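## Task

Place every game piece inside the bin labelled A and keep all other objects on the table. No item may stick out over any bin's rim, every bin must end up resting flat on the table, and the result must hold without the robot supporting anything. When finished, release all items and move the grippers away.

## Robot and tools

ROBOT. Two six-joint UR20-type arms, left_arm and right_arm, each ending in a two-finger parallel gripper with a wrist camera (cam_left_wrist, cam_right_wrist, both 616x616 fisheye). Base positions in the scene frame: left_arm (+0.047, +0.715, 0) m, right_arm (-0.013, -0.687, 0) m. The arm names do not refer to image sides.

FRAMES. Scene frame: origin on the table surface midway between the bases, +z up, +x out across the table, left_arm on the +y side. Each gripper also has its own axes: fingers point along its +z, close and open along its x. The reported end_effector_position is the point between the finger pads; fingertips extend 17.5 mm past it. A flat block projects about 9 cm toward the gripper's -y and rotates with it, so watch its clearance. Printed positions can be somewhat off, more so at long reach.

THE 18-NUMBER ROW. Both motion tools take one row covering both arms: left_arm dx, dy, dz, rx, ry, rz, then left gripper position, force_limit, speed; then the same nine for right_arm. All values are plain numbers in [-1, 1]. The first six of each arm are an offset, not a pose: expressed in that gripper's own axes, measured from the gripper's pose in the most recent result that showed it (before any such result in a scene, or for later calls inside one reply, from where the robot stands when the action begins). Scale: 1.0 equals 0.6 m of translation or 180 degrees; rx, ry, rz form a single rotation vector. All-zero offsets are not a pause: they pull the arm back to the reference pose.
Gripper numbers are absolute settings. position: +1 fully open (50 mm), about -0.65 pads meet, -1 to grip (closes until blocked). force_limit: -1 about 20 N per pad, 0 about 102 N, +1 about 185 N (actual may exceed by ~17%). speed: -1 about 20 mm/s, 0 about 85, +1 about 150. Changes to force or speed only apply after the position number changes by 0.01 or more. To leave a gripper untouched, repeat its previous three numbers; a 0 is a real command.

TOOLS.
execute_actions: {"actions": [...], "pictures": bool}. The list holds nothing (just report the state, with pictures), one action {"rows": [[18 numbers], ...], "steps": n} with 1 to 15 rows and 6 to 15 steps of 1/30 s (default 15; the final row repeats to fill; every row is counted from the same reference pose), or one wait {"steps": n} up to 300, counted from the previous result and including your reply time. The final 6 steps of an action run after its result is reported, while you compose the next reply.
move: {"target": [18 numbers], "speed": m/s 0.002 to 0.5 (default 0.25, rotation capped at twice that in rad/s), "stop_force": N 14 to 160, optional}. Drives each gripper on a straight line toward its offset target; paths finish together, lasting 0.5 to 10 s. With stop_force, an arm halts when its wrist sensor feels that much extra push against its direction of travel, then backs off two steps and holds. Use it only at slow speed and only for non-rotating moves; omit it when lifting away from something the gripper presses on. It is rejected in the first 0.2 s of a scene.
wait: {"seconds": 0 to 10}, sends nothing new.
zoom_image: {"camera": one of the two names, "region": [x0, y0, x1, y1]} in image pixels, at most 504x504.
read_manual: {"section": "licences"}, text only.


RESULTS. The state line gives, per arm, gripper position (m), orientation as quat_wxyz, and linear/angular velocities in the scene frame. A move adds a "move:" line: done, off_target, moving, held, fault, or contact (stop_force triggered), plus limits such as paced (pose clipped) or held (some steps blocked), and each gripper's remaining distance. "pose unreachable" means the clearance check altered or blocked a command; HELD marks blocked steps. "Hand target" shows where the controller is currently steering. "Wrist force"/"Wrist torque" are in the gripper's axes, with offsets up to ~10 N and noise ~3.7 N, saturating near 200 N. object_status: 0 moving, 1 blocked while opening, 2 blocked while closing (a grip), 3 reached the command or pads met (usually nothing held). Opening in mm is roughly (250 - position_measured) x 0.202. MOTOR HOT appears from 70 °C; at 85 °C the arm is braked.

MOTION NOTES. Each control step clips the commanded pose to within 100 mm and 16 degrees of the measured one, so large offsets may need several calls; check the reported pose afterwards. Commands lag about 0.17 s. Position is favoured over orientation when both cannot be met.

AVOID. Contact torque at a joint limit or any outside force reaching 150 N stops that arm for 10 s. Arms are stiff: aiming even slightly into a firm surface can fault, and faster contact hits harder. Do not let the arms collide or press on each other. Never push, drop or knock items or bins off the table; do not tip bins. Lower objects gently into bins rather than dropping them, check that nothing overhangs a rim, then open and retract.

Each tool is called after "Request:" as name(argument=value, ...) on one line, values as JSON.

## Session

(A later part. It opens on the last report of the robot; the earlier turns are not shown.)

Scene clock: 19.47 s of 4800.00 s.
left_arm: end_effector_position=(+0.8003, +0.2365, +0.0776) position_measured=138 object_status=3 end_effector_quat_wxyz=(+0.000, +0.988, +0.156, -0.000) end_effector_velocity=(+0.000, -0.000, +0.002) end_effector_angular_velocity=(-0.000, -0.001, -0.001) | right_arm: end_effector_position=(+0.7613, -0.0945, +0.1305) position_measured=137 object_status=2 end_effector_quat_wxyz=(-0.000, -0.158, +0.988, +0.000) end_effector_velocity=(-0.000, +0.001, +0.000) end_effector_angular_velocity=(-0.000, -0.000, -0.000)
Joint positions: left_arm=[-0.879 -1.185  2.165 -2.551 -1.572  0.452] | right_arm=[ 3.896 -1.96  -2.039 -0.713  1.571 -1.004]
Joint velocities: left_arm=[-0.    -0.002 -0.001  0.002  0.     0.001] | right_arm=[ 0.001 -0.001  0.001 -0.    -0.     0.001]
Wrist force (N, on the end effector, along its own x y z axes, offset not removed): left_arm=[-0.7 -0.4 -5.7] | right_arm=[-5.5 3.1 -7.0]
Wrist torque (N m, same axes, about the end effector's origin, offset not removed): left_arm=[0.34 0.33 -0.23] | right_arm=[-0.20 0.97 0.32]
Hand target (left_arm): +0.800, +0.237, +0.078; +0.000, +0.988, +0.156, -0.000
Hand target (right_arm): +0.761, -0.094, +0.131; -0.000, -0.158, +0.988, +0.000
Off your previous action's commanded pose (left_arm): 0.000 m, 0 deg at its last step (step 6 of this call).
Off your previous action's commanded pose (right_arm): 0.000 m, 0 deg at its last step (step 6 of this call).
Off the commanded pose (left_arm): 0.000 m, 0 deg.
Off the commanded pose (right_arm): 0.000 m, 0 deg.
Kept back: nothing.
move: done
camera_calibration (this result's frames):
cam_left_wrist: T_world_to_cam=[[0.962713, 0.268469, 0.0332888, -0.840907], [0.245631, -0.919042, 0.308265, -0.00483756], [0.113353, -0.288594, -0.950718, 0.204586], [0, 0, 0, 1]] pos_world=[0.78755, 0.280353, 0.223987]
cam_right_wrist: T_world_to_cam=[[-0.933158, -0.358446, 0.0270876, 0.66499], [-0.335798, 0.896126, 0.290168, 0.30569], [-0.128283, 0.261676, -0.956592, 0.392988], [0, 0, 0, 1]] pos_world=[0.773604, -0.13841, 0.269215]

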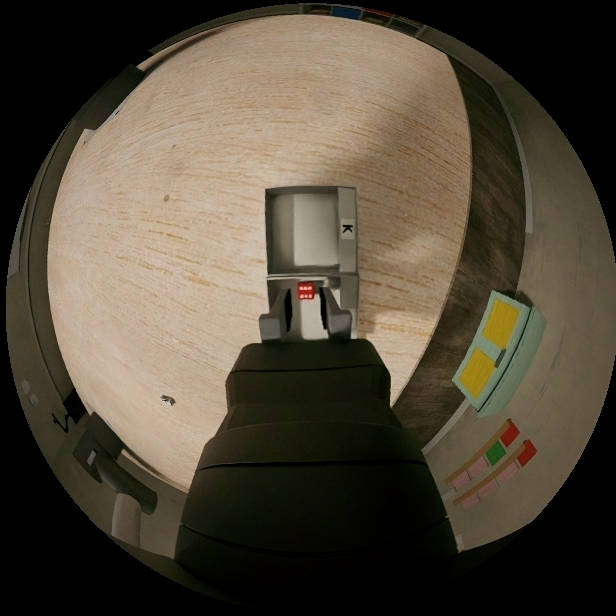

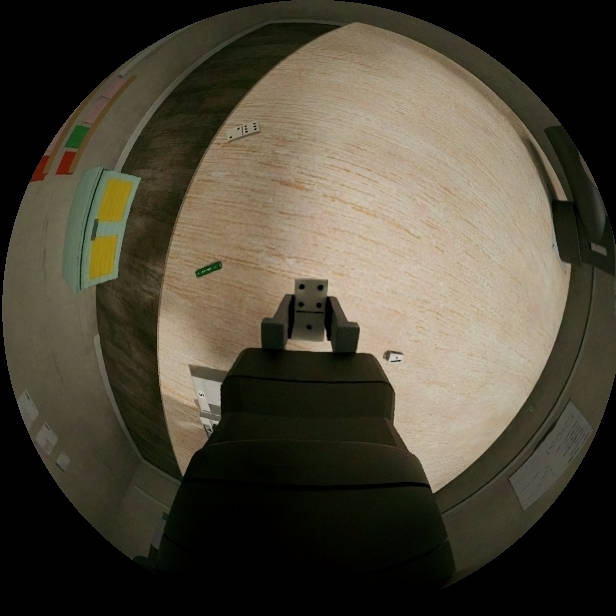

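Request:
move(target=[-0.15,-0.55,-0.25,0,0,0,0.1,-0.6,-0.3, -0.234,0.442,0.0675,0,0,0,-1,-0.6,0], speed=0.35)

Request:
zoom_image(camera="cam_right_wrist", region=[230, 220, 390, 355])

Scene clock: 21.43 s of 4800.00 s.
left_arm: end_effector_position=(+0.6133, +0.5232, +0.2261) position_measured=138 object_status=3 end_effector_quat_wxyz=(+0.000, +0.988, +0.156, -0.001) end_effector_velocity=(-0.001, +0.001, +0.001) end_effector_angular_velocity=(-0.000, +0.001, +0.002) | right_arm: end_effector_position=(+0.8123, +0.2012, +0.0909) position_measured=137 object_status=2 end_effector_quat_wxyz=(-0.000, -0.158, +0.988, +0.000) end_effector_velocity=(+0.000, +0.001, +0.001) end_effector_angular_velocity=(+0.001, +0.000, -0.000)
Joint positions: left_arm=[-0.766 -1.682  2.466 -2.354 -1.573  0.564] | right_arm=[ 4.018 -2.202 -1.675 -0.835  1.571 -0.882]
Joint velocities: left_arm=[ 0.    -0.002  0.     0.002 -0.001 -0.001] | right_arm=[ 0.    -0.     0.001 -0.     0.001  0.001]
Wrist force (N, on the end effector, along its own x y z axes, offset not removed): left_arm=[-1.5 -0.5 -5.5] | right_arm=[6.6 -0.8 -4.4]
Wrist torque (N m, same axes, about the end effector's origin, offset not removed): left_arm=[0.27 0.47 -0.19] | right_arm=[-0.86 -1.26 -0.01]
Hand target (left_arm): +0.613, +0.523, +0.226; +0.000, +0.988, +0.156, -0.001
Hand target (right_arm): +0.812, +0.201, +0.091; -0.000, -0.158, +0.988, +0.000
Off the commanded pose (left_arm): 0.001 m, 0 deg.
Off the commanded pose (right_arm): 0.001 m, 0 deg.
Kept back: nothing.
move: done
camera_calibration (this result's frames):
cam_left_wrist: T_world_to_cam=[[0.962732, 0.268464, 0.0327655, -0.742625], [0.245769, -0.91898, 0.30834, 0.258709], [0.112889, -0.288796, -0.950712, 0.45012], [0, 0, 0, 1]] pos_world=[0.600553, 0.567109, 0.372497]
cam_right_wrist: T_world_to_cam=[[-0.933171, -0.35843, 0.0268265, 0.819723], [-0.335882, 0.896167, 0.289946, 0.0693717], [-0.127966, 0.261559, -0.956667, 0.284018], [0, 0, 0, 1]] pos_world=[0.824587, 0.157357, 0.229607]

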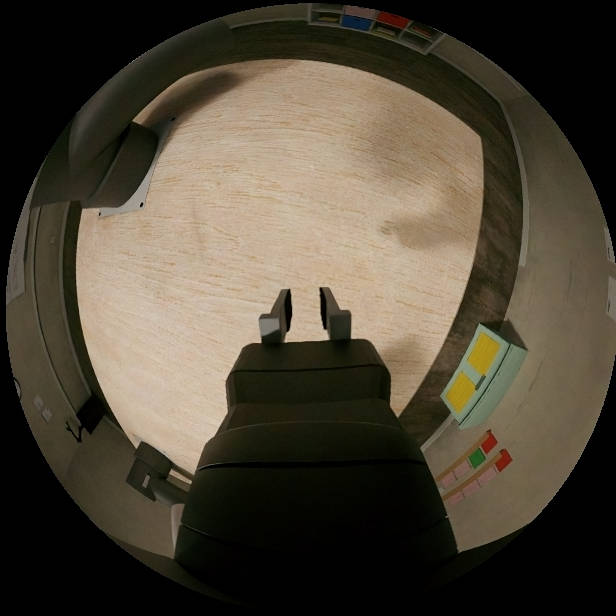

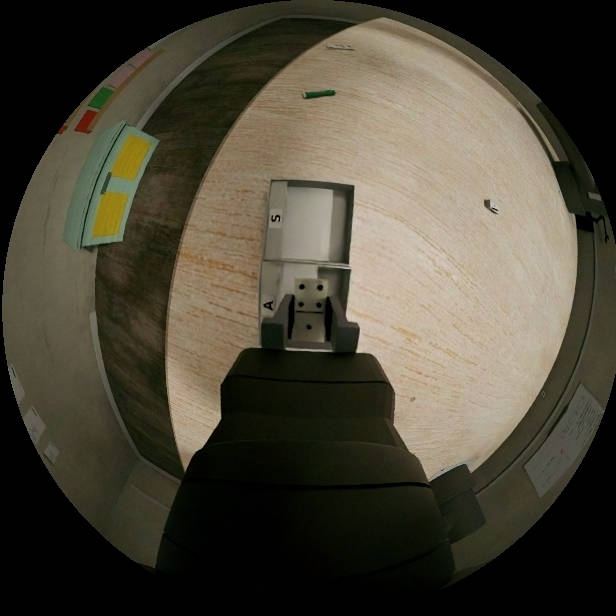

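Region (230, 220, 390, 355) of cam_right_wrist's 616x616 image, scaled by 3.150, with more detail than that image has; it fills the top 425 rows of this view, and the rest is white.

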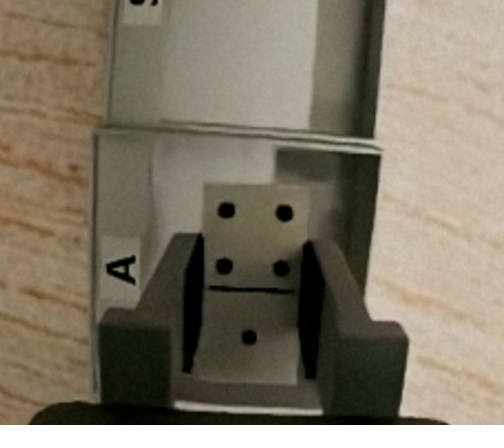

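Request:
move(target=[0,0,0,0,0,0,0.1,-0.6,-0.3, 0.003,-0.002,0.101,0,0,0,-1,-0.6,0], speed=0.08, stop_force=20)

Request:
move(target=[0,0,0,0,0,0,0.1,-0.6,-0.3, 0,0,0.015,0,0,0,-1,-0.6,0], speed=0.004, stop_force=14)

Scene clock: 23.23 s of 4800.00 s.
left_arm: end_effector_position=(+0.6132, +0.5233, +0.2261) position_measured=138 object_status=3 end_effector_quat_wxyz=(+0.000, +0.988, +0.156, -0.001) end_effector_velocity=(-0.000, -0.001, +0.000) end_effector_angular_velocity=(-0.001, -0.001, -0.001) | right_arm: end_effector_position=(+0.8111, +0.1997, +0.0367) position_measured=137 object_status=2 end_effector_quat_wxyz=(-0.000, -0.158, +0.988, +0.000) end_effector_velocity=(+0.000, -0.000, +0.002) end_effector_angular_velocity=(-0.001, -0.000, +0.000)
Joint positions: left_arm=[-0.766 -1.682  2.466 -2.354 -1.573  0.564] | right_arm=[ 4.018 -2.245 -1.693 -0.774  1.571 -0.882]
Joint velocities: left_arm=[-0.002 -0.001  0.    -0.     0.    -0.001] | right_arm=[ 0.     0.002  0.001 -0.003 -0.001 -0.   ]
Wrist force (N, on the end effector, along its own x y z axes, offset not removed): left_arm=[0.4 -0.7 -4.2] | right_arm=[-2.5 -3.2 -22.1]
Wrist torque (N m, same axes, about the end effector's origin, offset not removed): left_arm=[0.27 0.06 -0.24] | right_arm=[-0.77 0.29 0.35]
Hand target (left_arm): +0.613, +0.523, +0.226; +0.000, +0.988, +0.156, -0.001
Hand target (right_arm): +0.811, +0.200, +0.037; -0.000, -0.158, +0.988, +0.000
Off the commanded pose (left_arm): 0.000 m, 0 deg.
Off the commanded pose (right_arm): 0.006 m, 0 deg.
Kept back: nothing.
move: contact (right_arm)
camera_calibration (this result's frames):
cam_left_wrist: T_world_to_cam=[[0.962731, 0.26847, 0.0327459, -0.742615], [0.245784, -0.918985, 0.308314, 0.258762], [0.112866, -0.288776, -0.950721, 0.450122], [0, 0, 0, 1]] pos_world=[0.600536, 0.567153, 0.372478]
cam_right_wrist: T_world_to_cam=[[-0.933181, -0.358397, 0.0269367, 0.819494], [-0.335837, 0.896222, 0.289829, 0.0859798], [-0.128015, 0.261416, -0.956699, 0.232445], [0, 0, 0, 1]] pos_world=[0.823367, 0.155882, 0.175386]

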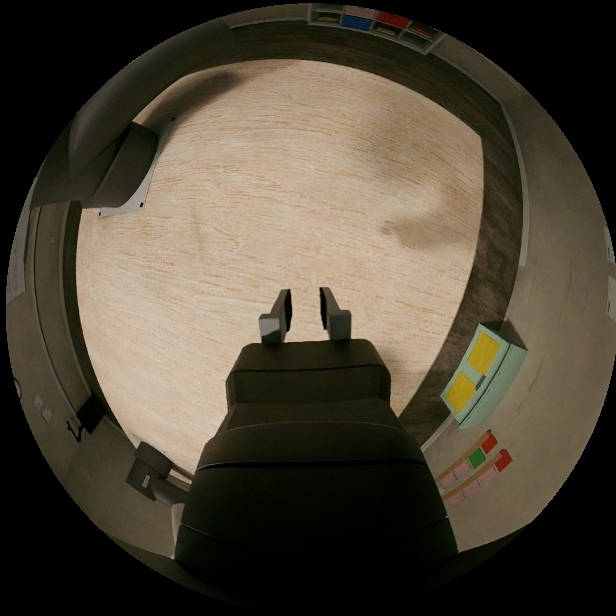

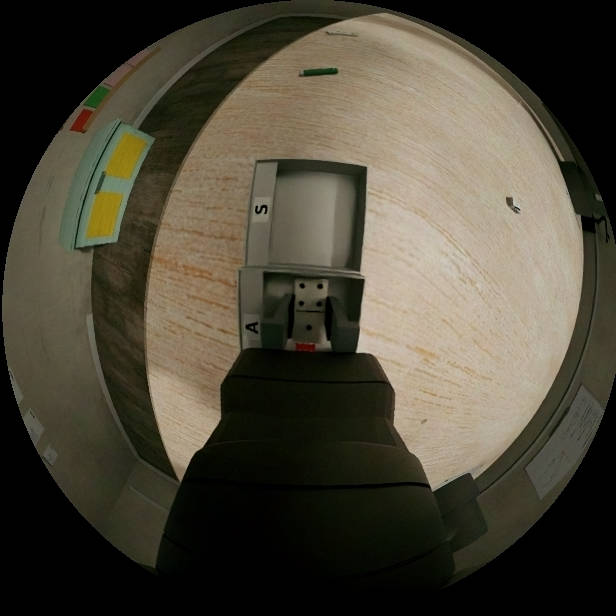

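Scene clock: 24.43 s of 4800.00 s.
left_arm: end_effector_position=(+0.6132, +0.5233, +0.2260) position_measured=138 object_status=3 end_effector_quat_wxyz=(+0.000, +0.988, +0.156, -0.001) end_effector_velocity=(+0.000, +0.001, -0.000) end_effector_angular_velocity=(-0.000, +0.000, +0.003) | right_arm: end_effector_position=(+0.8111, +0.1998, +0.0333) position_measured=137 object_status=2 end_effector_quat_wxyz=(-0.000, -0.158, +0.988, +0.000) end_effector_velocity=(-0.001, -0.000, +0.001) end_effector_angular_velocity=(-0.000, +0.002, +0.000)
Joint positions: left_arm=[-0.766 -1.682  2.466 -2.354 -1.573  0.564] | right_arm=[ 4.018 -2.247 -1.694 -0.77   1.571 -0.882]
Joint velocities: left_arm=[ 0.002  0.    -0.    -0.    -0.    -0.001] | right_arm=[-0.     0.001 -0.    -0.002  0.002 -0.   ]
Wrist force (N, on the end effector, along its own x y z axes, offset not removed): left_arm=[-0.2 -2.3 -7.1] | right_arm=[3.5 -10.2 -45.7]
Wrist torque (N m, same axes, about the end effector's origin, offset not removed): left_arm=[-0.04 0.20 -0.22] | right_arm=[-0.77 -0.14 0.15]
Hand target (left_arm): +0.613, +0.523, +0.226; +0.000, +0.988, +0.156, -0.001
Hand target (right_arm): +0.811, +0.200, +0.034; -0.000, -0.158, +0.988, +0.000
Off the commanded pose (left_arm): 0.000 m, 0 deg.
Off the commanded pose (right_arm): 0.006 m, 0 deg.
Kept back: nothing.
move: contact (right_arm)
camera_calibration (this result's frames):
cam_left_wrist: T_world_to_cam=[[0.962733, 0.268464, 0.0327451, -0.742611], [0.245778, -0.918986, 0.308313, 0.258764], [0.112863, -0.288776, -0.950721, 0.450122], [0, 0, 0, 1]] pos_world=[0.600536, 0.567149, 0.372477]
cam_right_wrist: T_world_to_cam=[[-0.933184, -0.358402, 0.0267606, 0.819658], [-0.335871, 0.896168, 0.289955, 0.0869465], [-0.127903, 0.261593, -0.956666, 0.229077], [0, 0, 0, 1]] pos_world=[0.823393, 0.155924, 0.172005]

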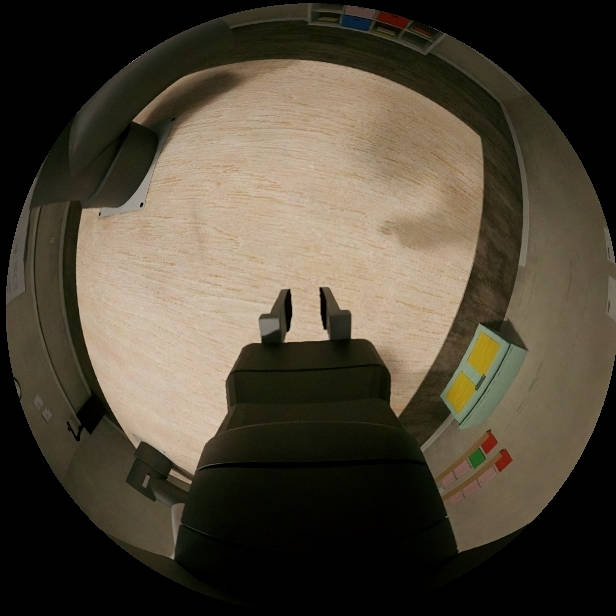

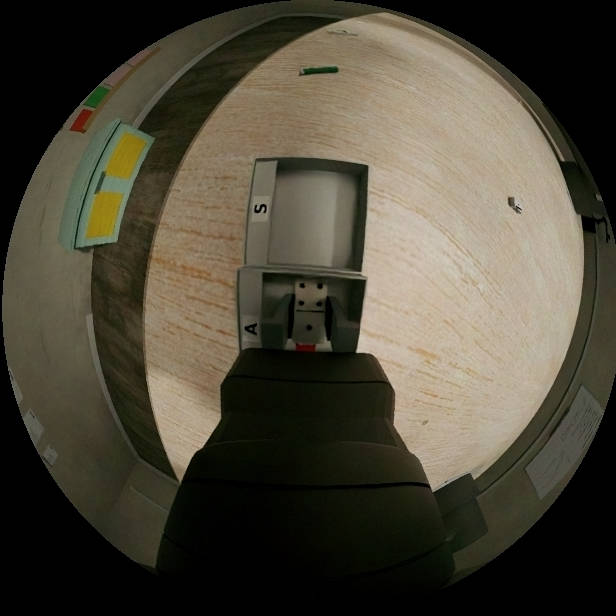

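Request:
execute_actions(actions=[])

Scene clock: 25.33 s of 4800.00 s.
left_arm: end_effector_position=(+0.6132, +0.5233, +0.2260) position_measured=138 object_status=3 end_effector_quat_wxyz=(+0.000, +0.988, +0.156, -0.001) end_effector_velocity=(-0.000, +0.000, +0.001) end_effector_angular_velocity=(-0.002, +0.000, -0.000) | right_arm: end_effector_position=(+0.8111, +0.1998, +0.0336) position_measured=137 object_status=2 end_effector_quat_wxyz=(-0.000, -0.158, +0.988, +0.000) end_effector_velocity=(-0.000, +0.000, -0.000) end_effector_angular_velocity=(+0.000, +0.001, +0.000)
Joint positions: left_arm=[-0.766 -1.682  2.466 -2.354 -1.573  0.564] | right_arm=[ 4.018 -2.247 -1.694 -0.771  1.571 -0.882]
Joint velocities: left_arm=[ 0.001 -0.001 -0.     0.001 -0.001  0.001] | right_arm=[-0.    -0.    -0.     0.     0.001 -0.   ]
Wrist force (N, on the end effector, along its own x y z axes, offset not removed): left_arm=[-2.2 -1.0 -2.3] | right_arm=[0.3 -9.9 -45.4]
Wrist torque (N m, same axes, about the end effector's origin, offset not removed): left_arm=[0.26 0.59 -0.09] | right_arm=[-1.37 0.19 0.11]
Hand target (left_arm): +0.613, +0.523, +0.226; +0.000, +0.988, +0.156, -0.001
Hand target (right_arm): +0.811, +0.200, +0.034; -0.000, -0.158, +0.988, +0.000
Off the commanded pose (left_arm): 0.000 m, 0 deg.
Off the commanded pose (right_arm): 0.006 m, 0 deg.
Kept back: nothing.
Steps of this call (steps 1 to 27: nothing new was sent). Readings (end_effector_position | what the end effector reports):
1: left_arm (+0.6132, +0.5233, +0.2260) | right_arm (+0.8111, +0.1998, +0.0333) | left_arm position_measured=138 object_status=3 | right_arm position_measured=137 object_status=2
2: left_arm (+0.6132, +0.5233, +0.2260) | right_arm (+0.8111, +0.1998, +0.0333) | left_arm position_measured=138 object_status=3 | right_arm position_measured=137 object_status=2
4: left_arm (+0.6132, +0.5233, +0.2260) | right_arm (+0.8111, +0.1997, +0.0334) | left_arm position_measured=138 object_status=3 | right_arm position_measured=137 object_status=2
8: left_arm (+0.6132, +0.5233, +0.2260) | right_arm (+0.8111, +0.1997, +0.0334) | left_arm position_measured=138 object_status=3 | right_arm position_measured=137 object_status=2
27: the state above
camera_calibration (this result's frames):
cam_left_wrist: T_world_to_cam=[[0.962733, 0.268464, 0.0327451, -0.742611], [0.245778, -0.918986, 0.308313, 0.258764], [0.112863, -0.288776, -0.950721, 0.450122], [0, 0, 0, 1]] pos_world=[0.600536, 0.567149, 0.372477]
cam_right_wrist: T_world_to_cam=[[-0.933182, -0.358399, 0.0268615, 0.819616], [-0.335851, 0.896199, 0.289883, 0.0868678], [-0.127967, 0.261492, -0.956685, 0.229418], [0, 0, 0, 1]] pos_world=[0.823383, 0.155908, 0.172283]

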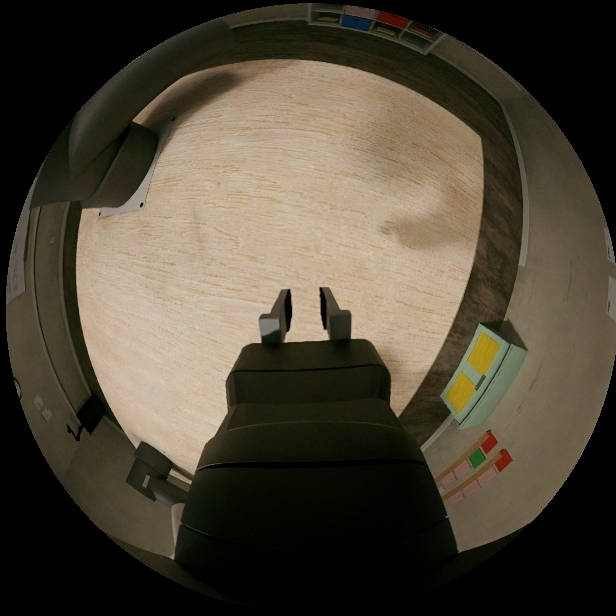

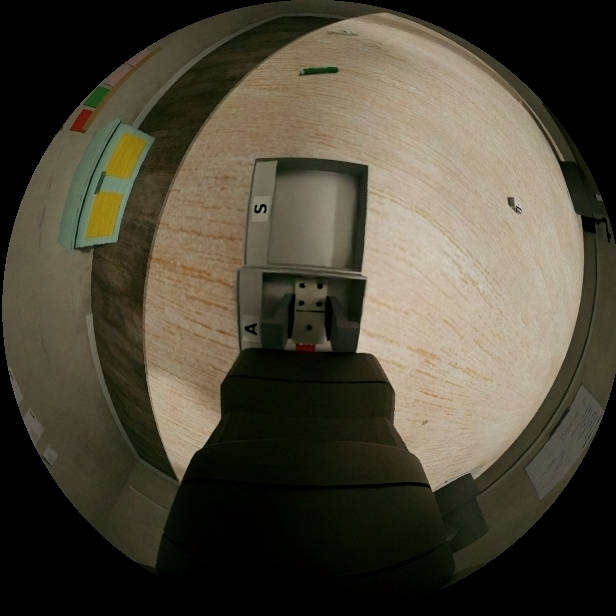

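Request:
move(target=[0,0,0,0,0,0,0.1,-0.6,-0.3, 0,0,-0.02,0,0,0,-1,-0.6,0], speed=0.05)

Request:
zoom_image(camera="cam_right_wrist", region=[230,240,390,370])

Scene clock: 28.33 s of 4800.00 s.
left_arm: end_effector_position=(+0.6132, +0.5233, +0.2260) position_measured=138 object_status=3 end_effector_quat_wxyz=(+0.000, +0.988, +0.156, -0.001) end_effector_velocity=(+0.000, -0.001, -0.000) end_effector_angular_velocity=(+0.001, +0.001, -0.002) | right_arm: end_effector_position=(+0.8111, +0.1997, +0.0454) position_measured=137 object_status=2 end_effector_quat_wxyz=(-0.000, -0.158, +0.988, +0.000) end_effector_velocity=(+0.000, -0.000, +0.001) end_effector_angular_velocity=(-0.000, -0.001, +0.001)
Joint positions: left_arm=[-0.766 -1.682  2.466 -2.354 -1.573  0.564] | right_arm=[ 4.018 -2.237 -1.691 -0.784  1.571 -0.882]
Joint velocities: left_arm=[-0.001  0.001 -0.001  0.001  0.     0.001] | right_arm=[ 0.     0.001 -0.    -0.001 -0.001 -0.001]
Wrist force (N, on the end effector, along its own x y z axes, offset not removed): left_arm=[-1.0 -3.9 -5.3] | right_arm=[-0.9 2.8 -8.8]
Wrist torque (N m, same axes, about the end effector's origin, offset not removed): left_arm=[-0.38 0.38 -0.20] | right_arm=[-0.37 0.08 0.31]
Hand target (left_arm): +0.613, +0.523, +0.226; +0.000, +0.988, +0.156, -0.001
Hand target (right_arm): +0.811, +0.200, +0.046; -0.000, -0.158, +0.988, +0.000
Off the commanded pose (left_arm): 0.000 m, 0 deg.
Off the commanded pose (right_arm): 0.000 m, 0 deg.
Kept back: nothing.
move: done
camera_calibration (this result's frames):
cam_left_wrist: T_world_to_cam=[[0.962733, 0.268464, 0.0327451, -0.742611], [0.245778, -0.918986, 0.308313, 0.258764], [0.112863, -0.288775, -0.950721, 0.450122], [0, 0, 0, 1]] pos_world=[0.600536, 0.567149, 0.372477]
cam_right_wrist: T_world_to_cam=[[-0.933178, -0.358406, 0.0269138, 0.819254], [-0.335849, 0.896212, 0.289845, 0.0834631], [-0.128003, 0.261438, -0.956695, 0.240746], [0, 0, 0, 1]] pos_world=[0.823357, 0.155885, 0.18408]

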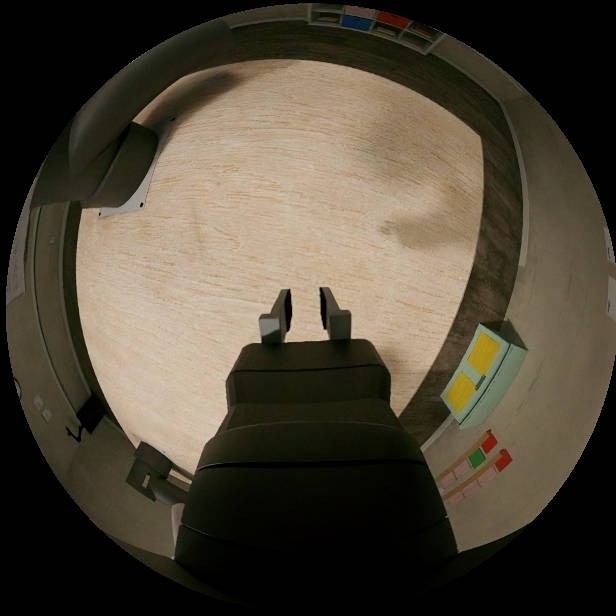

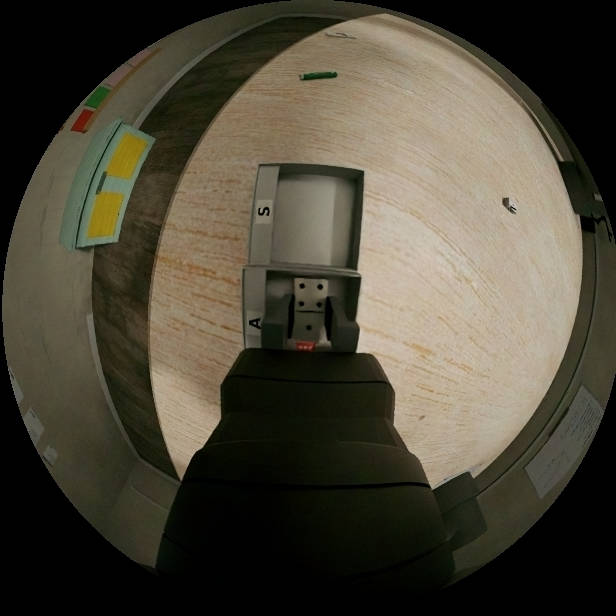

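Region (230, 240, 390, 370) of cam_right_wrist's 616x616 image, scaled by 3.150, with more detail than that image has; it fills the top 410 rows of this view, and the rest is white.

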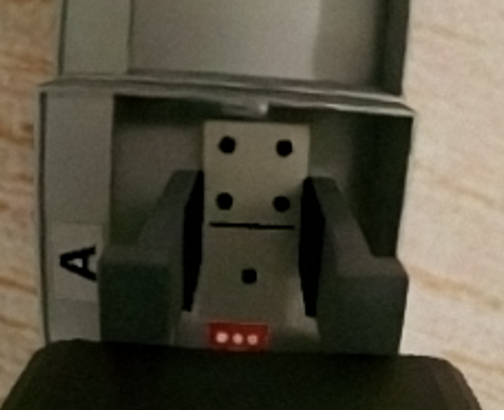

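Request:
move(target=[0,0,0,0,0,0,0.1,-0.6,-0.3, 0,-0.0065,0.004,0,0,0,-1,-0.6,0], speed=0.02)

Request:
zoom_image(camera="cam_right_wrist", region=[230,240,390,370])

Scene clock: 30.20 s of 4800.00 s.
left_arm: end_effector_position=(+0.6132, +0.5233, +0.2260) position_measured=138 object_status=3 end_effector_quat_wxyz=(+0.000, +0.988, +0.156, -0.001) end_effector_velocity=(+0.000, -0.002, -0.000) end_effector_angular_velocity=(-0.000, +0.001, -0.001) | right_arm: end_effector_position=(+0.8123, +0.1961, +0.0432) position_measured=137 object_status=2 end_effector_quat_wxyz=(-0.000, -0.158, +0.988, +0.000) end_effector_velocity=(+0.001, -0.001, -0.001) end_effector_angular_velocity=(+0.000, -0.000, +0.000)
Joint positions: left_arm=[-0.766 -1.682  2.466 -2.354 -1.573  0.564] | right_arm=[ 4.016 -2.238 -1.695 -0.78   1.571 -0.885]
Joint velocities: left_arm=[-0.002  0.001 -0.001 -0.    -0.    -0.001] | right_arm=[-0.001 -0.001 -0.001  0.002 -0.    -0.001]
Wrist force (N, on the end effector, along its own x y z axes, offset not removed): left_arm=[0.4 -2.4 -5.0] | right_arm=[-3.4 2.4 -4.1]
Wrist torque (N m, same axes, about the end effector's origin, offset not removed): left_arm=[-0.03 0.12 -0.21] | right_arm=[-0.52 0.76 0.30]
Hand target (left_arm): +0.613, +0.523, +0.226; +0.000, +0.988, +0.156, -0.001
Hand target (right_arm): +0.812, +0.196, +0.043; -0.000, -0.158, +0.988, +0.000
Off the commanded pose (left_arm): 0.000 m, 0 deg.
Off the commanded pose (right_arm): 0.000 m, 0 deg.
Kept back: nothing.
move: done
camera_calibration (this result's frames):
cam_left_wrist: T_world_to_cam=[[0.962733, 0.268464, 0.0327451, -0.742611], [0.245778, -0.918986, 0.308314, 0.258764], [0.112863, -0.288776, -0.950721, 0.450122], [0, 0, 0, 1]] pos_world=[0.600536, 0.567149, 0.372477]
cam_right_wrist: T_world_to_cam=[[-0.933177, -0.358412, 0.0268418, 0.819139], [-0.335867, 0.896188, 0.289897, 0.087735], [-0.127958, 0.26151, -0.956681, 0.239658], [0, 0, 0, 1]] pos_world=[0.824535, 0.152289, 0.181855]

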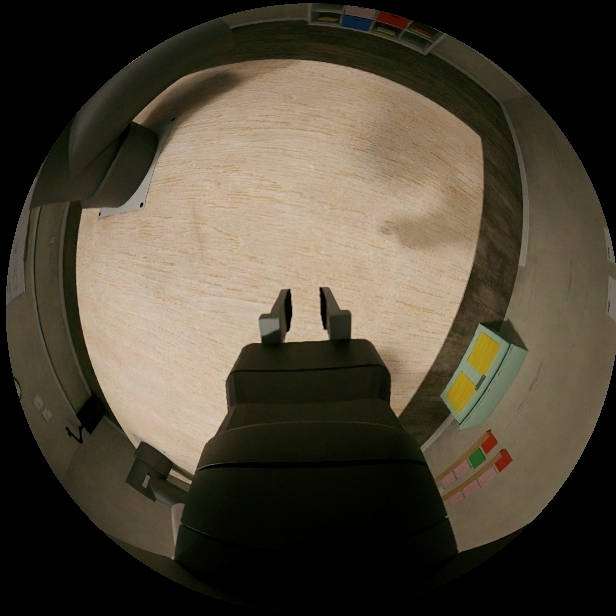

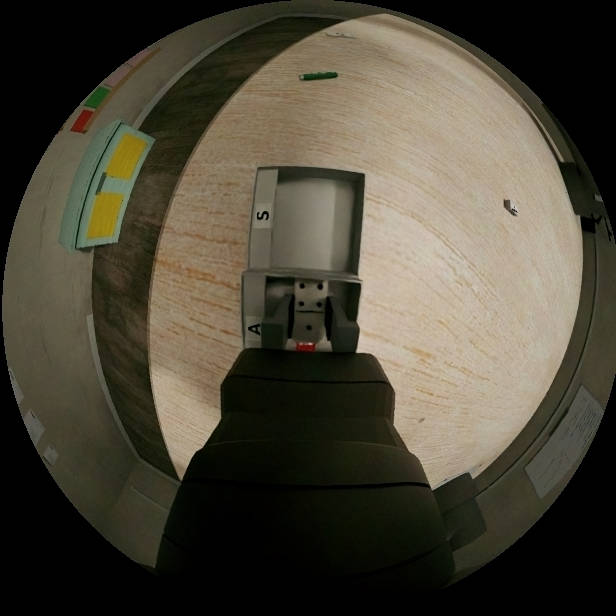

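Region (230, 240, 390, 370) of cam_right_wrist's 616x616 image, scaled by 3.150, with more detail than that image has; it fills the top 410 rows of this view, and the rest is white.

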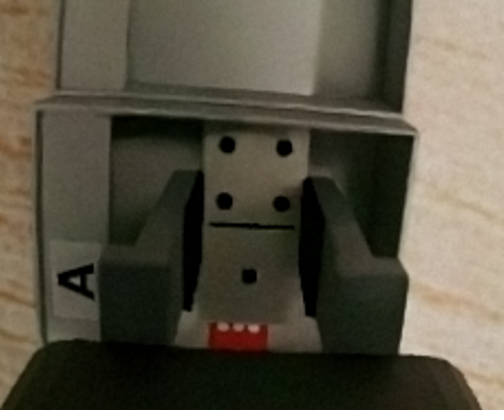

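Request:
move(target=[0,0,0,0,0,0,0.1,-0.6,-0.3, 0,0.001,0.03,0,0,0,-1,-0.6,0], speed=0.006, stop_force=14)

Request:
zoom_image(camera="cam_right_wrist", region=[230,240,390,370])

Scene clock: 33.27 s of 4800.00 s.
left_arm: end_effector_position=(+0.6132, +0.5233, +0.2260) position_measured=138 object_status=3 end_effector_quat_wxyz=(+0.000, +0.988, +0.156, -0.001) end_effector_velocity=(-0.000, -0.001, -0.000) end_effector_angular_velocity=(+0.001, +0.001, +0.000) | right_arm: end_effector_position=(+0.8121, +0.1967, +0.0286) position_measured=137 object_status=2 end_effector_quat_wxyz=(-0.000, -0.158, +0.988, +0.000) end_effector_velocity=(-0.001, -0.001, +0.001) end_effector_angular_velocity=(-0.002, +0.002, +0.000)
Joint positions: left_arm=[-0.766 -1.682  2.466 -2.354 -1.573  0.564] | right_arm=[ 4.016 -2.25  -1.698 -0.764  1.571 -0.884]
Joint velocities: left_arm=[-0.001  0.001 -0.     0.001  0.    -0.001] | right_arm=[-0.     0.001 -0.    -0.004  0.    -0.   ]
Wrist force (N, on the end effector, along its own x y z axes, offset not removed): left_arm=[-1.0 -1.7 -4.0] | right_arm=[2.4 12.1 -23.5]
Wrist torque (N m, same axes, about the end effector's origin, offset not removed): left_arm=[0.09 0.39 -0.15] | right_arm=[0.79 -0.16 0.43]
Hand target (left_arm): +0.613, +0.523, +0.226; +0.000, +0.988, +0.156, -0.001
Hand target (right_arm): +0.812, +0.197, +0.029; -0.000, -0.158, +0.988, +0.000
Off the commanded pose (left_arm): 0.000 m, 0 deg.
Off the commanded pose (right_arm): 0.003 m, 0 deg.
Kept back: nothing.
move: contact (right_arm)
camera_calibration (this result's frames):
cam_left_wrist: T_world_to_cam=[[0.962733, 0.268464, 0.0327451, -0.742611], [0.245778, -0.918986, 0.308313, 0.258764], [0.112863, -0.288775, -0.950721, 0.450122], [0, 0, 0, 1]] pos_world=[0.600536, 0.567149, 0.372477]
cam_right_wrist: T_world_to_cam=[[-0.933174, -0.358431, 0.0267241, 0.819598], [-0.335904, 0.896147, 0.289981, 0.0914669], [-0.127887, 0.261626, -0.956659, 0.225478], [0, 0, 0, 1]] pos_world=[0.824387, 0.15281, 0.167279]

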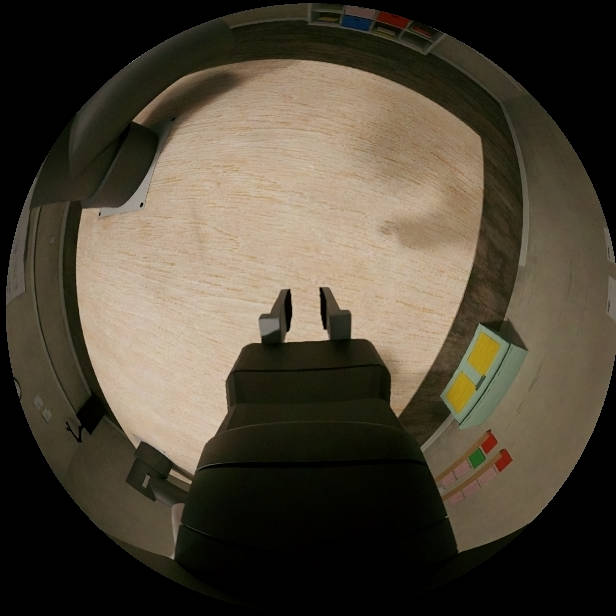

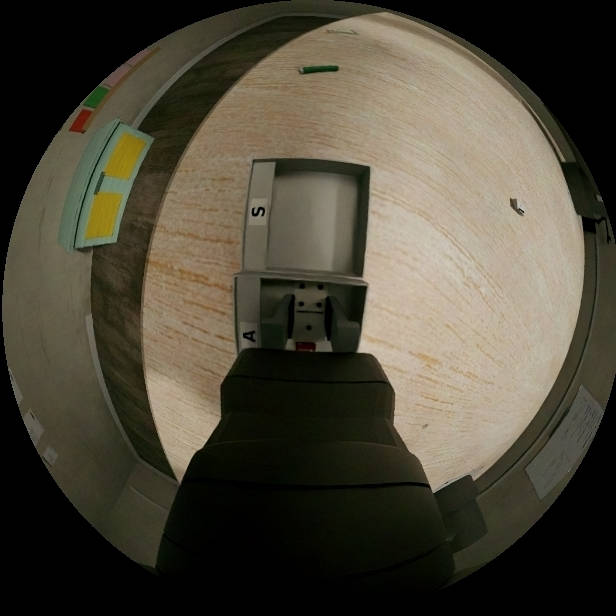

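Region (230, 240, 390, 370) of cam_right_wrist's 616x616 image, scaled by 3.150, with more detail than that image has; it fills the top 410 rows of this view, and the rest is white.

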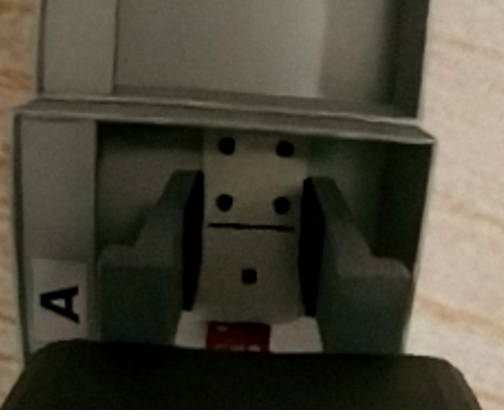

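Request:
execute_actions(actions=[{"rows":[[0,0,0,0,0,0,0.1,-0.6,-0.3, 0,0,-0.001,0,0,0,-1,-0.6,0],[0,0,0,0,0,0,0.1,-0.6,-0.3, 0,0,-0.001,0,0,0,-1,-0.6,0],[0,0,0,0,0,0,0.1,-0.6,-0.3, 0,0,-0.001,0,0,0,-1,-0.6,0],[0,0,0,0,0,0,0.1,-0.6,-0.3, 0,0,-0.001,0,0,0,0.3,-0.6,-0.5]],"steps":12}])

Request:
move(target=[0,0,0,0,0,0,0.1,-0.6,-0.3, 0,0,-0.11,0,0,0,0.3,-0.6,-0.5], speed=0.15)

Request:
zoom_image(camera="cam_right_wrist", region=[230,240,390,370])

Scene clock: 33.73 s of 4800.00 s.
left_arm: end_effector_position=(+0.6132, +0.5233, +0.2260) position_measured=138 object_status=3 end_effector_quat_wxyz=(+0.000, +0.988, +0.156, -0.001) end_effector_velocity=(+0.000, +0.001, -0.001) end_effector_angular_velocity=(+0.002, +0.000, +0.002) | right_arm: end_effector_position=(+0.8121, +0.1966, +0.0290) position_measured=119 object_status=0 end_effector_quat_wxyz=(-0.000, -0.158, +0.988, +0.000) end_effector_velocity=(-0.000, -0.000, -0.000) end_effector_angular_velocity=(-0.001, +0.000, -0.000)
Joint positions: left_arm=[-0.766 -1.682  2.466 -2.354 -1.573  0.564] | right_arm=[ 4.016 -2.25  -1.698 -0.765  1.571 -0.884]
Joint velocities: left_arm=[ 0.001  0.001  0.     0.     0.001 -0.001] | right_arm=[ 0.     0.     0.    -0.001 -0.001  0.   ]
Wrist force (N, on the end effector, along its own x y z axes, offset not removed): left_arm=[-0.8 -0.5 -5.0] | right_arm=[-4.6 0.6 -3.0]
Wrist torque (N m, same axes, about the end effector's origin, offset not removed): left_arm=[0.30 0.33 -0.16] | right_arm=[-0.63 0.89 0.36]
Steps of this call (steps 1 to 8: nothing new was sent; steps 9 to 14: the first 6 steps of this action). Readings (end_effector_position | what the end effector reports):
9: left_arm (+0.6132, +0.5233, +0.2260) | right_arm (+0.8121, +0.1967, +0.0288) | left_arm position_measured=138 object_status=3 | right_arm position_measured=137 object_status=2
10: left_arm (+0.6132, +0.5233, +0.2260) | right_arm (+0.8121, +0.1967, +0.0289) | left_arm position_measured=138 object_status=3 | right_arm position_measured=137 object_status=2
12: left_arm (+0.6132, +0.5233, +0.2260) | right_arm (+0.8121, +0.1967, +0.0290) | left_arm position_measured=138 object_status=3 | right_arm position_measured=136 object_status=0
14: the state above

Scene clock: 34.90 s of 4800.00 s.
left_arm: end_effector_position=(+0.6132, +0.5233, +0.2260) position_measured=138 object_status=3 end_effector_quat_wxyz=(+0.000, +0.988, +0.156, -0.001) end_effector_velocity=(-0.001, +0.000, -0.001) end_effector_angular_velocity=(+0.001, +0.000, -0.003) | right_arm: end_effector_position=(+0.8120, +0.1965, +0.0949) position_measured=107 object_status=3 end_effector_quat_wxyz=(-0.000, -0.158, +0.988, +0.000) end_effector_velocity=(-0.000, -0.000, +0.002) end_effector_angular_velocity=(+0.000, +0.000, -0.001)
Joint positions: left_arm=[-0.766 -1.682  2.466 -2.354 -1.573  0.564] | right_arm=[ 4.016 -2.196 -1.68  -0.837  1.571 -0.884]
Joint velocities: left_arm=[-0.001  0.     0.001 -0.     0.     0.002] | right_arm=[-0.     0.001  0.001 -0.002  0.     0.001]
Wrist force (N, on the end effector, along its own x y z axes, offset not removed): left_arm=[-0.9 -0.8 -4.6] | right_arm=[-2.9 2.3 -12.1]
Wrist torque (N m, same axes, about the end effector's origin, offset not removed): left_arm=[0.25 0.36 -0.17] | right_arm=[-0.33 0.64 0.21]
Hand target (left_arm): +0.613, +0.523, +0.226; +0.000, +0.988, +0.156, -0.001
Hand target (right_arm): +0.812, +0.196, +0.095; -0.000, -0.158, +0.988, +0.000
Off your previous action's commanded pose (left_arm): 0.000 m, 0 deg at its last step (step 6 of this call).
Off your previous action's commanded pose (right_arm): 0.000 m, 0 deg at its last step (step 6 of this call).
Off the commanded pose (left_arm): 0.000 m, 0 deg.
Off the commanded pose (right_arm): 0.000 m, 0 deg.
Kept back: nothing.
move: done
camera_calibration (this result's frames):
cam_left_wrist: T_world_to_cam=[[0.962733, 0.268464, 0.032745, -0.742611], [0.245778, -0.918986, 0.308313, 0.258764], [0.112863, -0.288775, -0.950721, 0.450122], [0, 0, 0, 1]] pos_world=[0.600536, 0.567149, 0.372476]
cam_right_wrist: T_world_to_cam=[[-0.933173, -0.358422, 0.0268539, 0.817645], [-0.335874, 0.896188, 0.289888, 0.0723414], [-0.127968, 0.261496, -0.956684, 0.289041], [0, 0, 0, 1]] pos_world=[0.82429, 0.152647, 0.233593]

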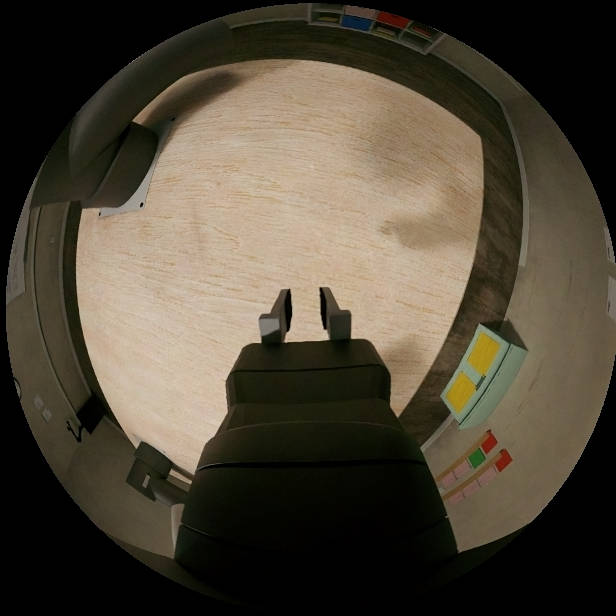

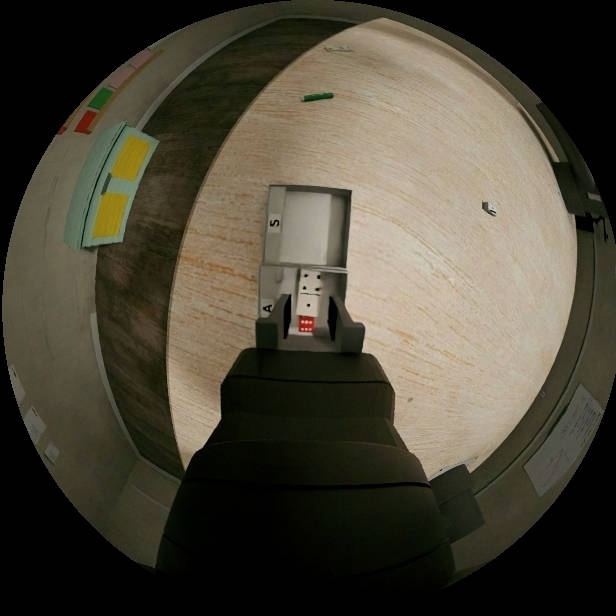

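Region (230, 240, 390, 370) of cam_right_wrist's 616x616 image, scaled by 3.150, with more detail than that image has; it fills the top 410 rows of this view, and the rest is white.

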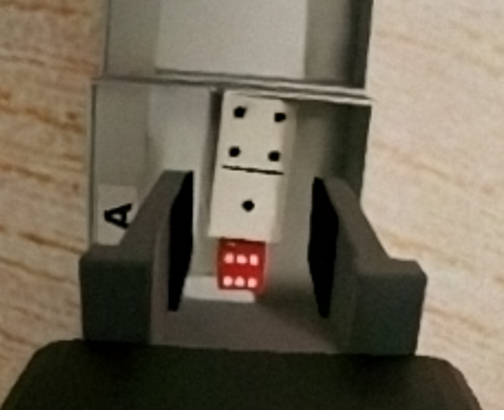

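Request:
move(target=[0,0,0,0,0,0,0.1,-0.6,-0.3, 0.0477,-0.829,-0.04,0,0,-0.5,0.6,-0.6,0], speed=0.4)

Request:
zoom_image(camera="cam_right_wrist", region=[230,240,390,370])

Scene clock: 37.93 s of 4800.00 s.
left_arm: end_effector_position=(+0.6132, +0.5233, +0.2260) position_measured=138 object_status=3 end_effector_quat_wxyz=(+0.000, +0.988, +0.156, -0.001) end_effector_velocity=(-0.000, +0.001, -0.000) end_effector_angular_velocity=(+0.001, -0.000, +0.001) | right_arm: end_effector_position=(+0.9391, -0.2847, +0.1175) position_measured=63 object_status=3 end_effector_quat_wxyz=(-0.000, +0.809, -0.587, -0.001) end_effector_velocity=(-0.000, -0.003, -0.001) end_effector_angular_velocity=(-0.001, +0.002, +0.009)
Joint positions: left_arm=[-0.766 -1.682  2.466 -2.354 -1.573  0.564] | right_arm=[ 3.616 -1.994 -2.007 -0.711  1.572 -2.855]
Joint velocities: left_arm=[ 0.001 -0.     0.001  0.     0.001 -0.   ] | right_arm=[-0.002  0.    -0.    -0.002  0.    -0.011]
Wrist force (N, on the end effector, along its own x y z axes, offset not removed): left_arm=[-1.1 -2.2 -6.2] | right_arm=[0.0 5.6 -7.4]
Wrist torque (N m, same axes, about the end effector's origin, offset not removed): left_arm=[-0.04 0.31 -0.20] | right_arm=[0.47 0.03 0.24]
Hand target (left_arm): +0.613, +0.523, +0.226; +0.000, +0.988, +0.156, -0.001
Hand target (right_arm): +0.939, -0.285, +0.118; +0.000, +0.810, -0.587, -0.001
Off the commanded pose (left_arm): 0.000 m, 0 deg.
Off the commanded pose (right_arm): 0.001 m, 0 deg.
Kept back: nothing.
move: done
camera_calibration (this result's frames):
cam_left_wrist: T_world_to_cam=[[0.962733, 0.268464, 0.032745, -0.742611], [0.245778, -0.918986, 0.308314, 0.258764], [0.112863, -0.288776, -0.950721, 0.450122], [0, 0, 0, 1]] pos_world=[0.600536, 0.567149, 0.372477]
cam_right_wrist: T_world_to_cam=[[0.357789, -0.93345, 0.0256696, -0.612724], [-0.896211, -0.335535, 0.290211, 0.715272], [-0.262284, -0.12684, -0.956618, 0.468357], [0, 0, 0, 1]] pos_world=[0.983103, -0.272542, 0.256187]

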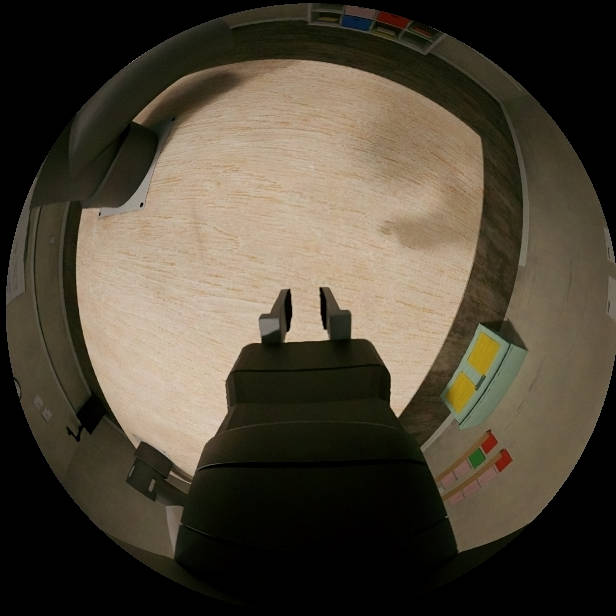

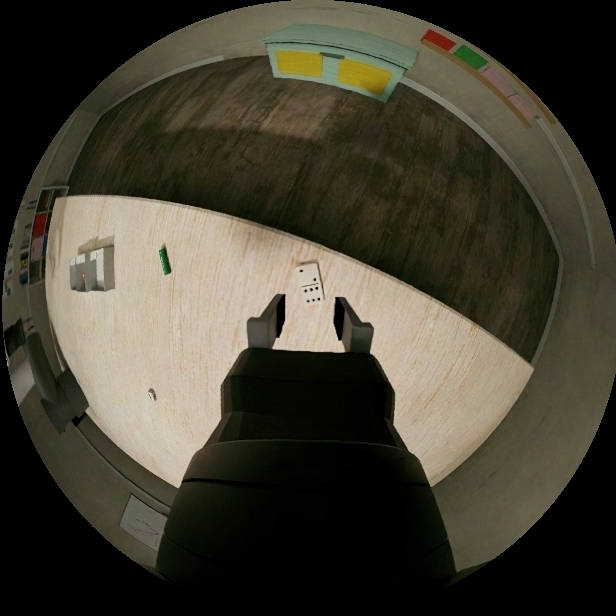

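Region (230, 240, 390, 370) of cam_right_wrist's 616x616 image, scaled by 3.150, with more detail than that image has; it fills the top 410 rows of this view, and the rest is white.

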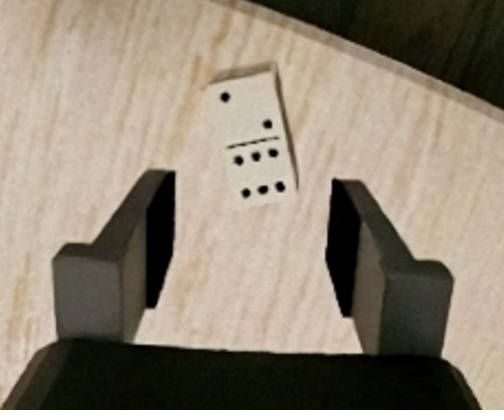

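Request:
move(target=[0,0,0,0,0,0,0.1,-0.6,-0.3, -0.0025,-0.0055,0.125,0,0,-0.08,0.6,-0.6,0], speed=0.2)

Request:
zoom_image(camera="cam_right_wrist", region=[230,240,390,370])

Scene clock: 39.40 s of 4800.00 s.
left_arm: end_effector_position=(+0.6132, +0.5233, +0.2260) position_measured=138 object_status=3 end_effector_quat_wxyz=(+0.000, +0.988, +0.156, -0.001) end_effector_velocity=(+0.000, +0.001, -0.000) end_effector_angular_velocity=(+0.000, +0.000, +0.002) | right_arm: end_effector_position=(+0.9418, -0.2820, +0.0427) position_measured=63 object_status=3 end_effector_quat_wxyz=(-0.000, +0.877, -0.481, -0.001) end_effector_velocity=(-0.000, +0.000, -0.002) end_effector_angular_velocity=(+0.001, +0.000, +0.006)
Joint positions: left_arm=[-0.766 -1.682  2.466 -2.354 -1.573  0.564] | right_arm=[ 3.61  -2.073 -2.027 -0.612  1.572 -3.111]
Joint velocities: left_arm=[ 0.001  0.     0.     0.     0.    -0.001] | right_arm=[-0.    -0.002 -0.     0.002  0.001 -0.006]
Wrist force (N, on the end effector, along its own x y z axes, offset not removed): left_arm=[-2.8 -1.8 -5.6] | right_arm=[-1.5 4.3 -6.1]
Wrist torque (N m, same axes, about the end effector's origin, offset not removed): left_arm=[0.00 0.72 -0.19] | right_arm=[0.19 0.45 0.28]
Hand target (left_arm): +0.613, +0.523, +0.226; +0.000, +0.988, +0.156, -0.001
Hand target (right_arm): +0.942, -0.282, +0.043; -0.000, +0.877, -0.481, -0.001
Off the commanded pose (left_arm): 0.000 m, 0 deg.
Off the commanded pose (right_arm): 0.000 m, 0 deg.
Kept back: nothing.
move: done
camera_calibration (this result's frames):
cam_left_wrist: T_world_to_cam=[[0.962733, 0.268464, 0.0327451, -0.742611], [0.245778, -0.918986, 0.308313, 0.258764], [0.112863, -0.288775, -0.950721, 0.450121], [0, 0, 0, 1]] pos_world=[0.600536, 0.567149, 0.372477]
cam_right_wrist: T_world_to_cam=[[0.578265, -0.815447, 0.0256001, -0.783679], [-0.78494, -0.547528, 0.289969, 0.5757], [-0.222438, -0.187774, -0.956693, 0.343145], [0, 0, 0, 1]] pos_world=[0.981393, -0.259403, 0.181412]

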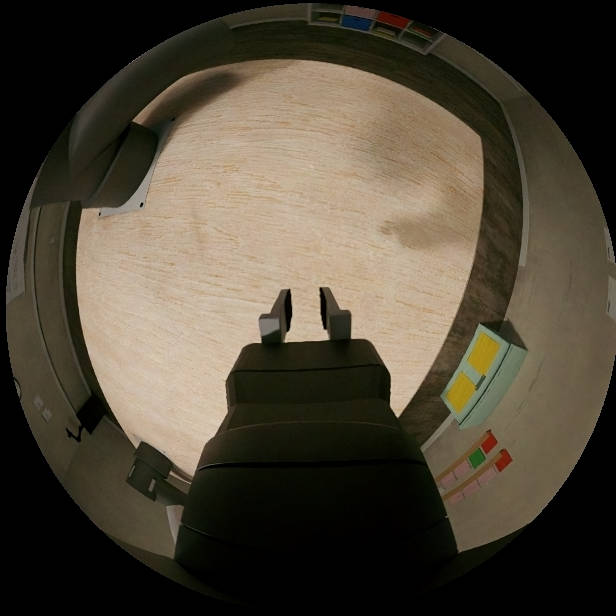

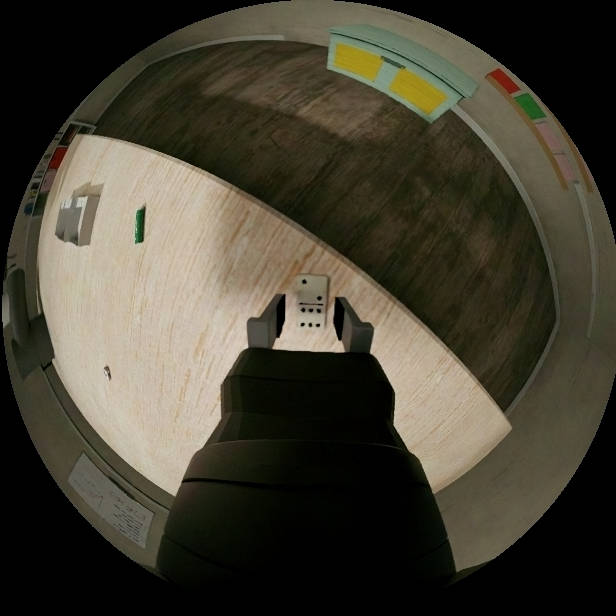

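Region (230, 240, 390, 370) of cam_right_wrist's 616x616 image, scaled by 3.150, with more detail than that image has; it fills the top 410 rows of this view, and the rest is white.

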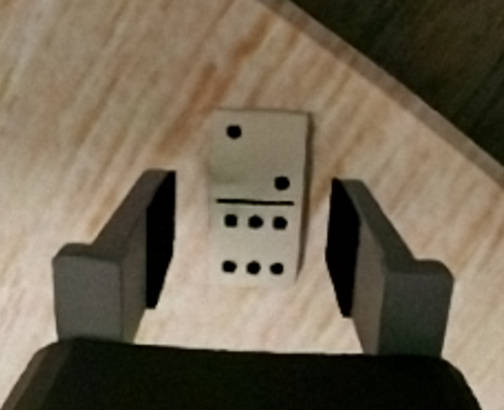

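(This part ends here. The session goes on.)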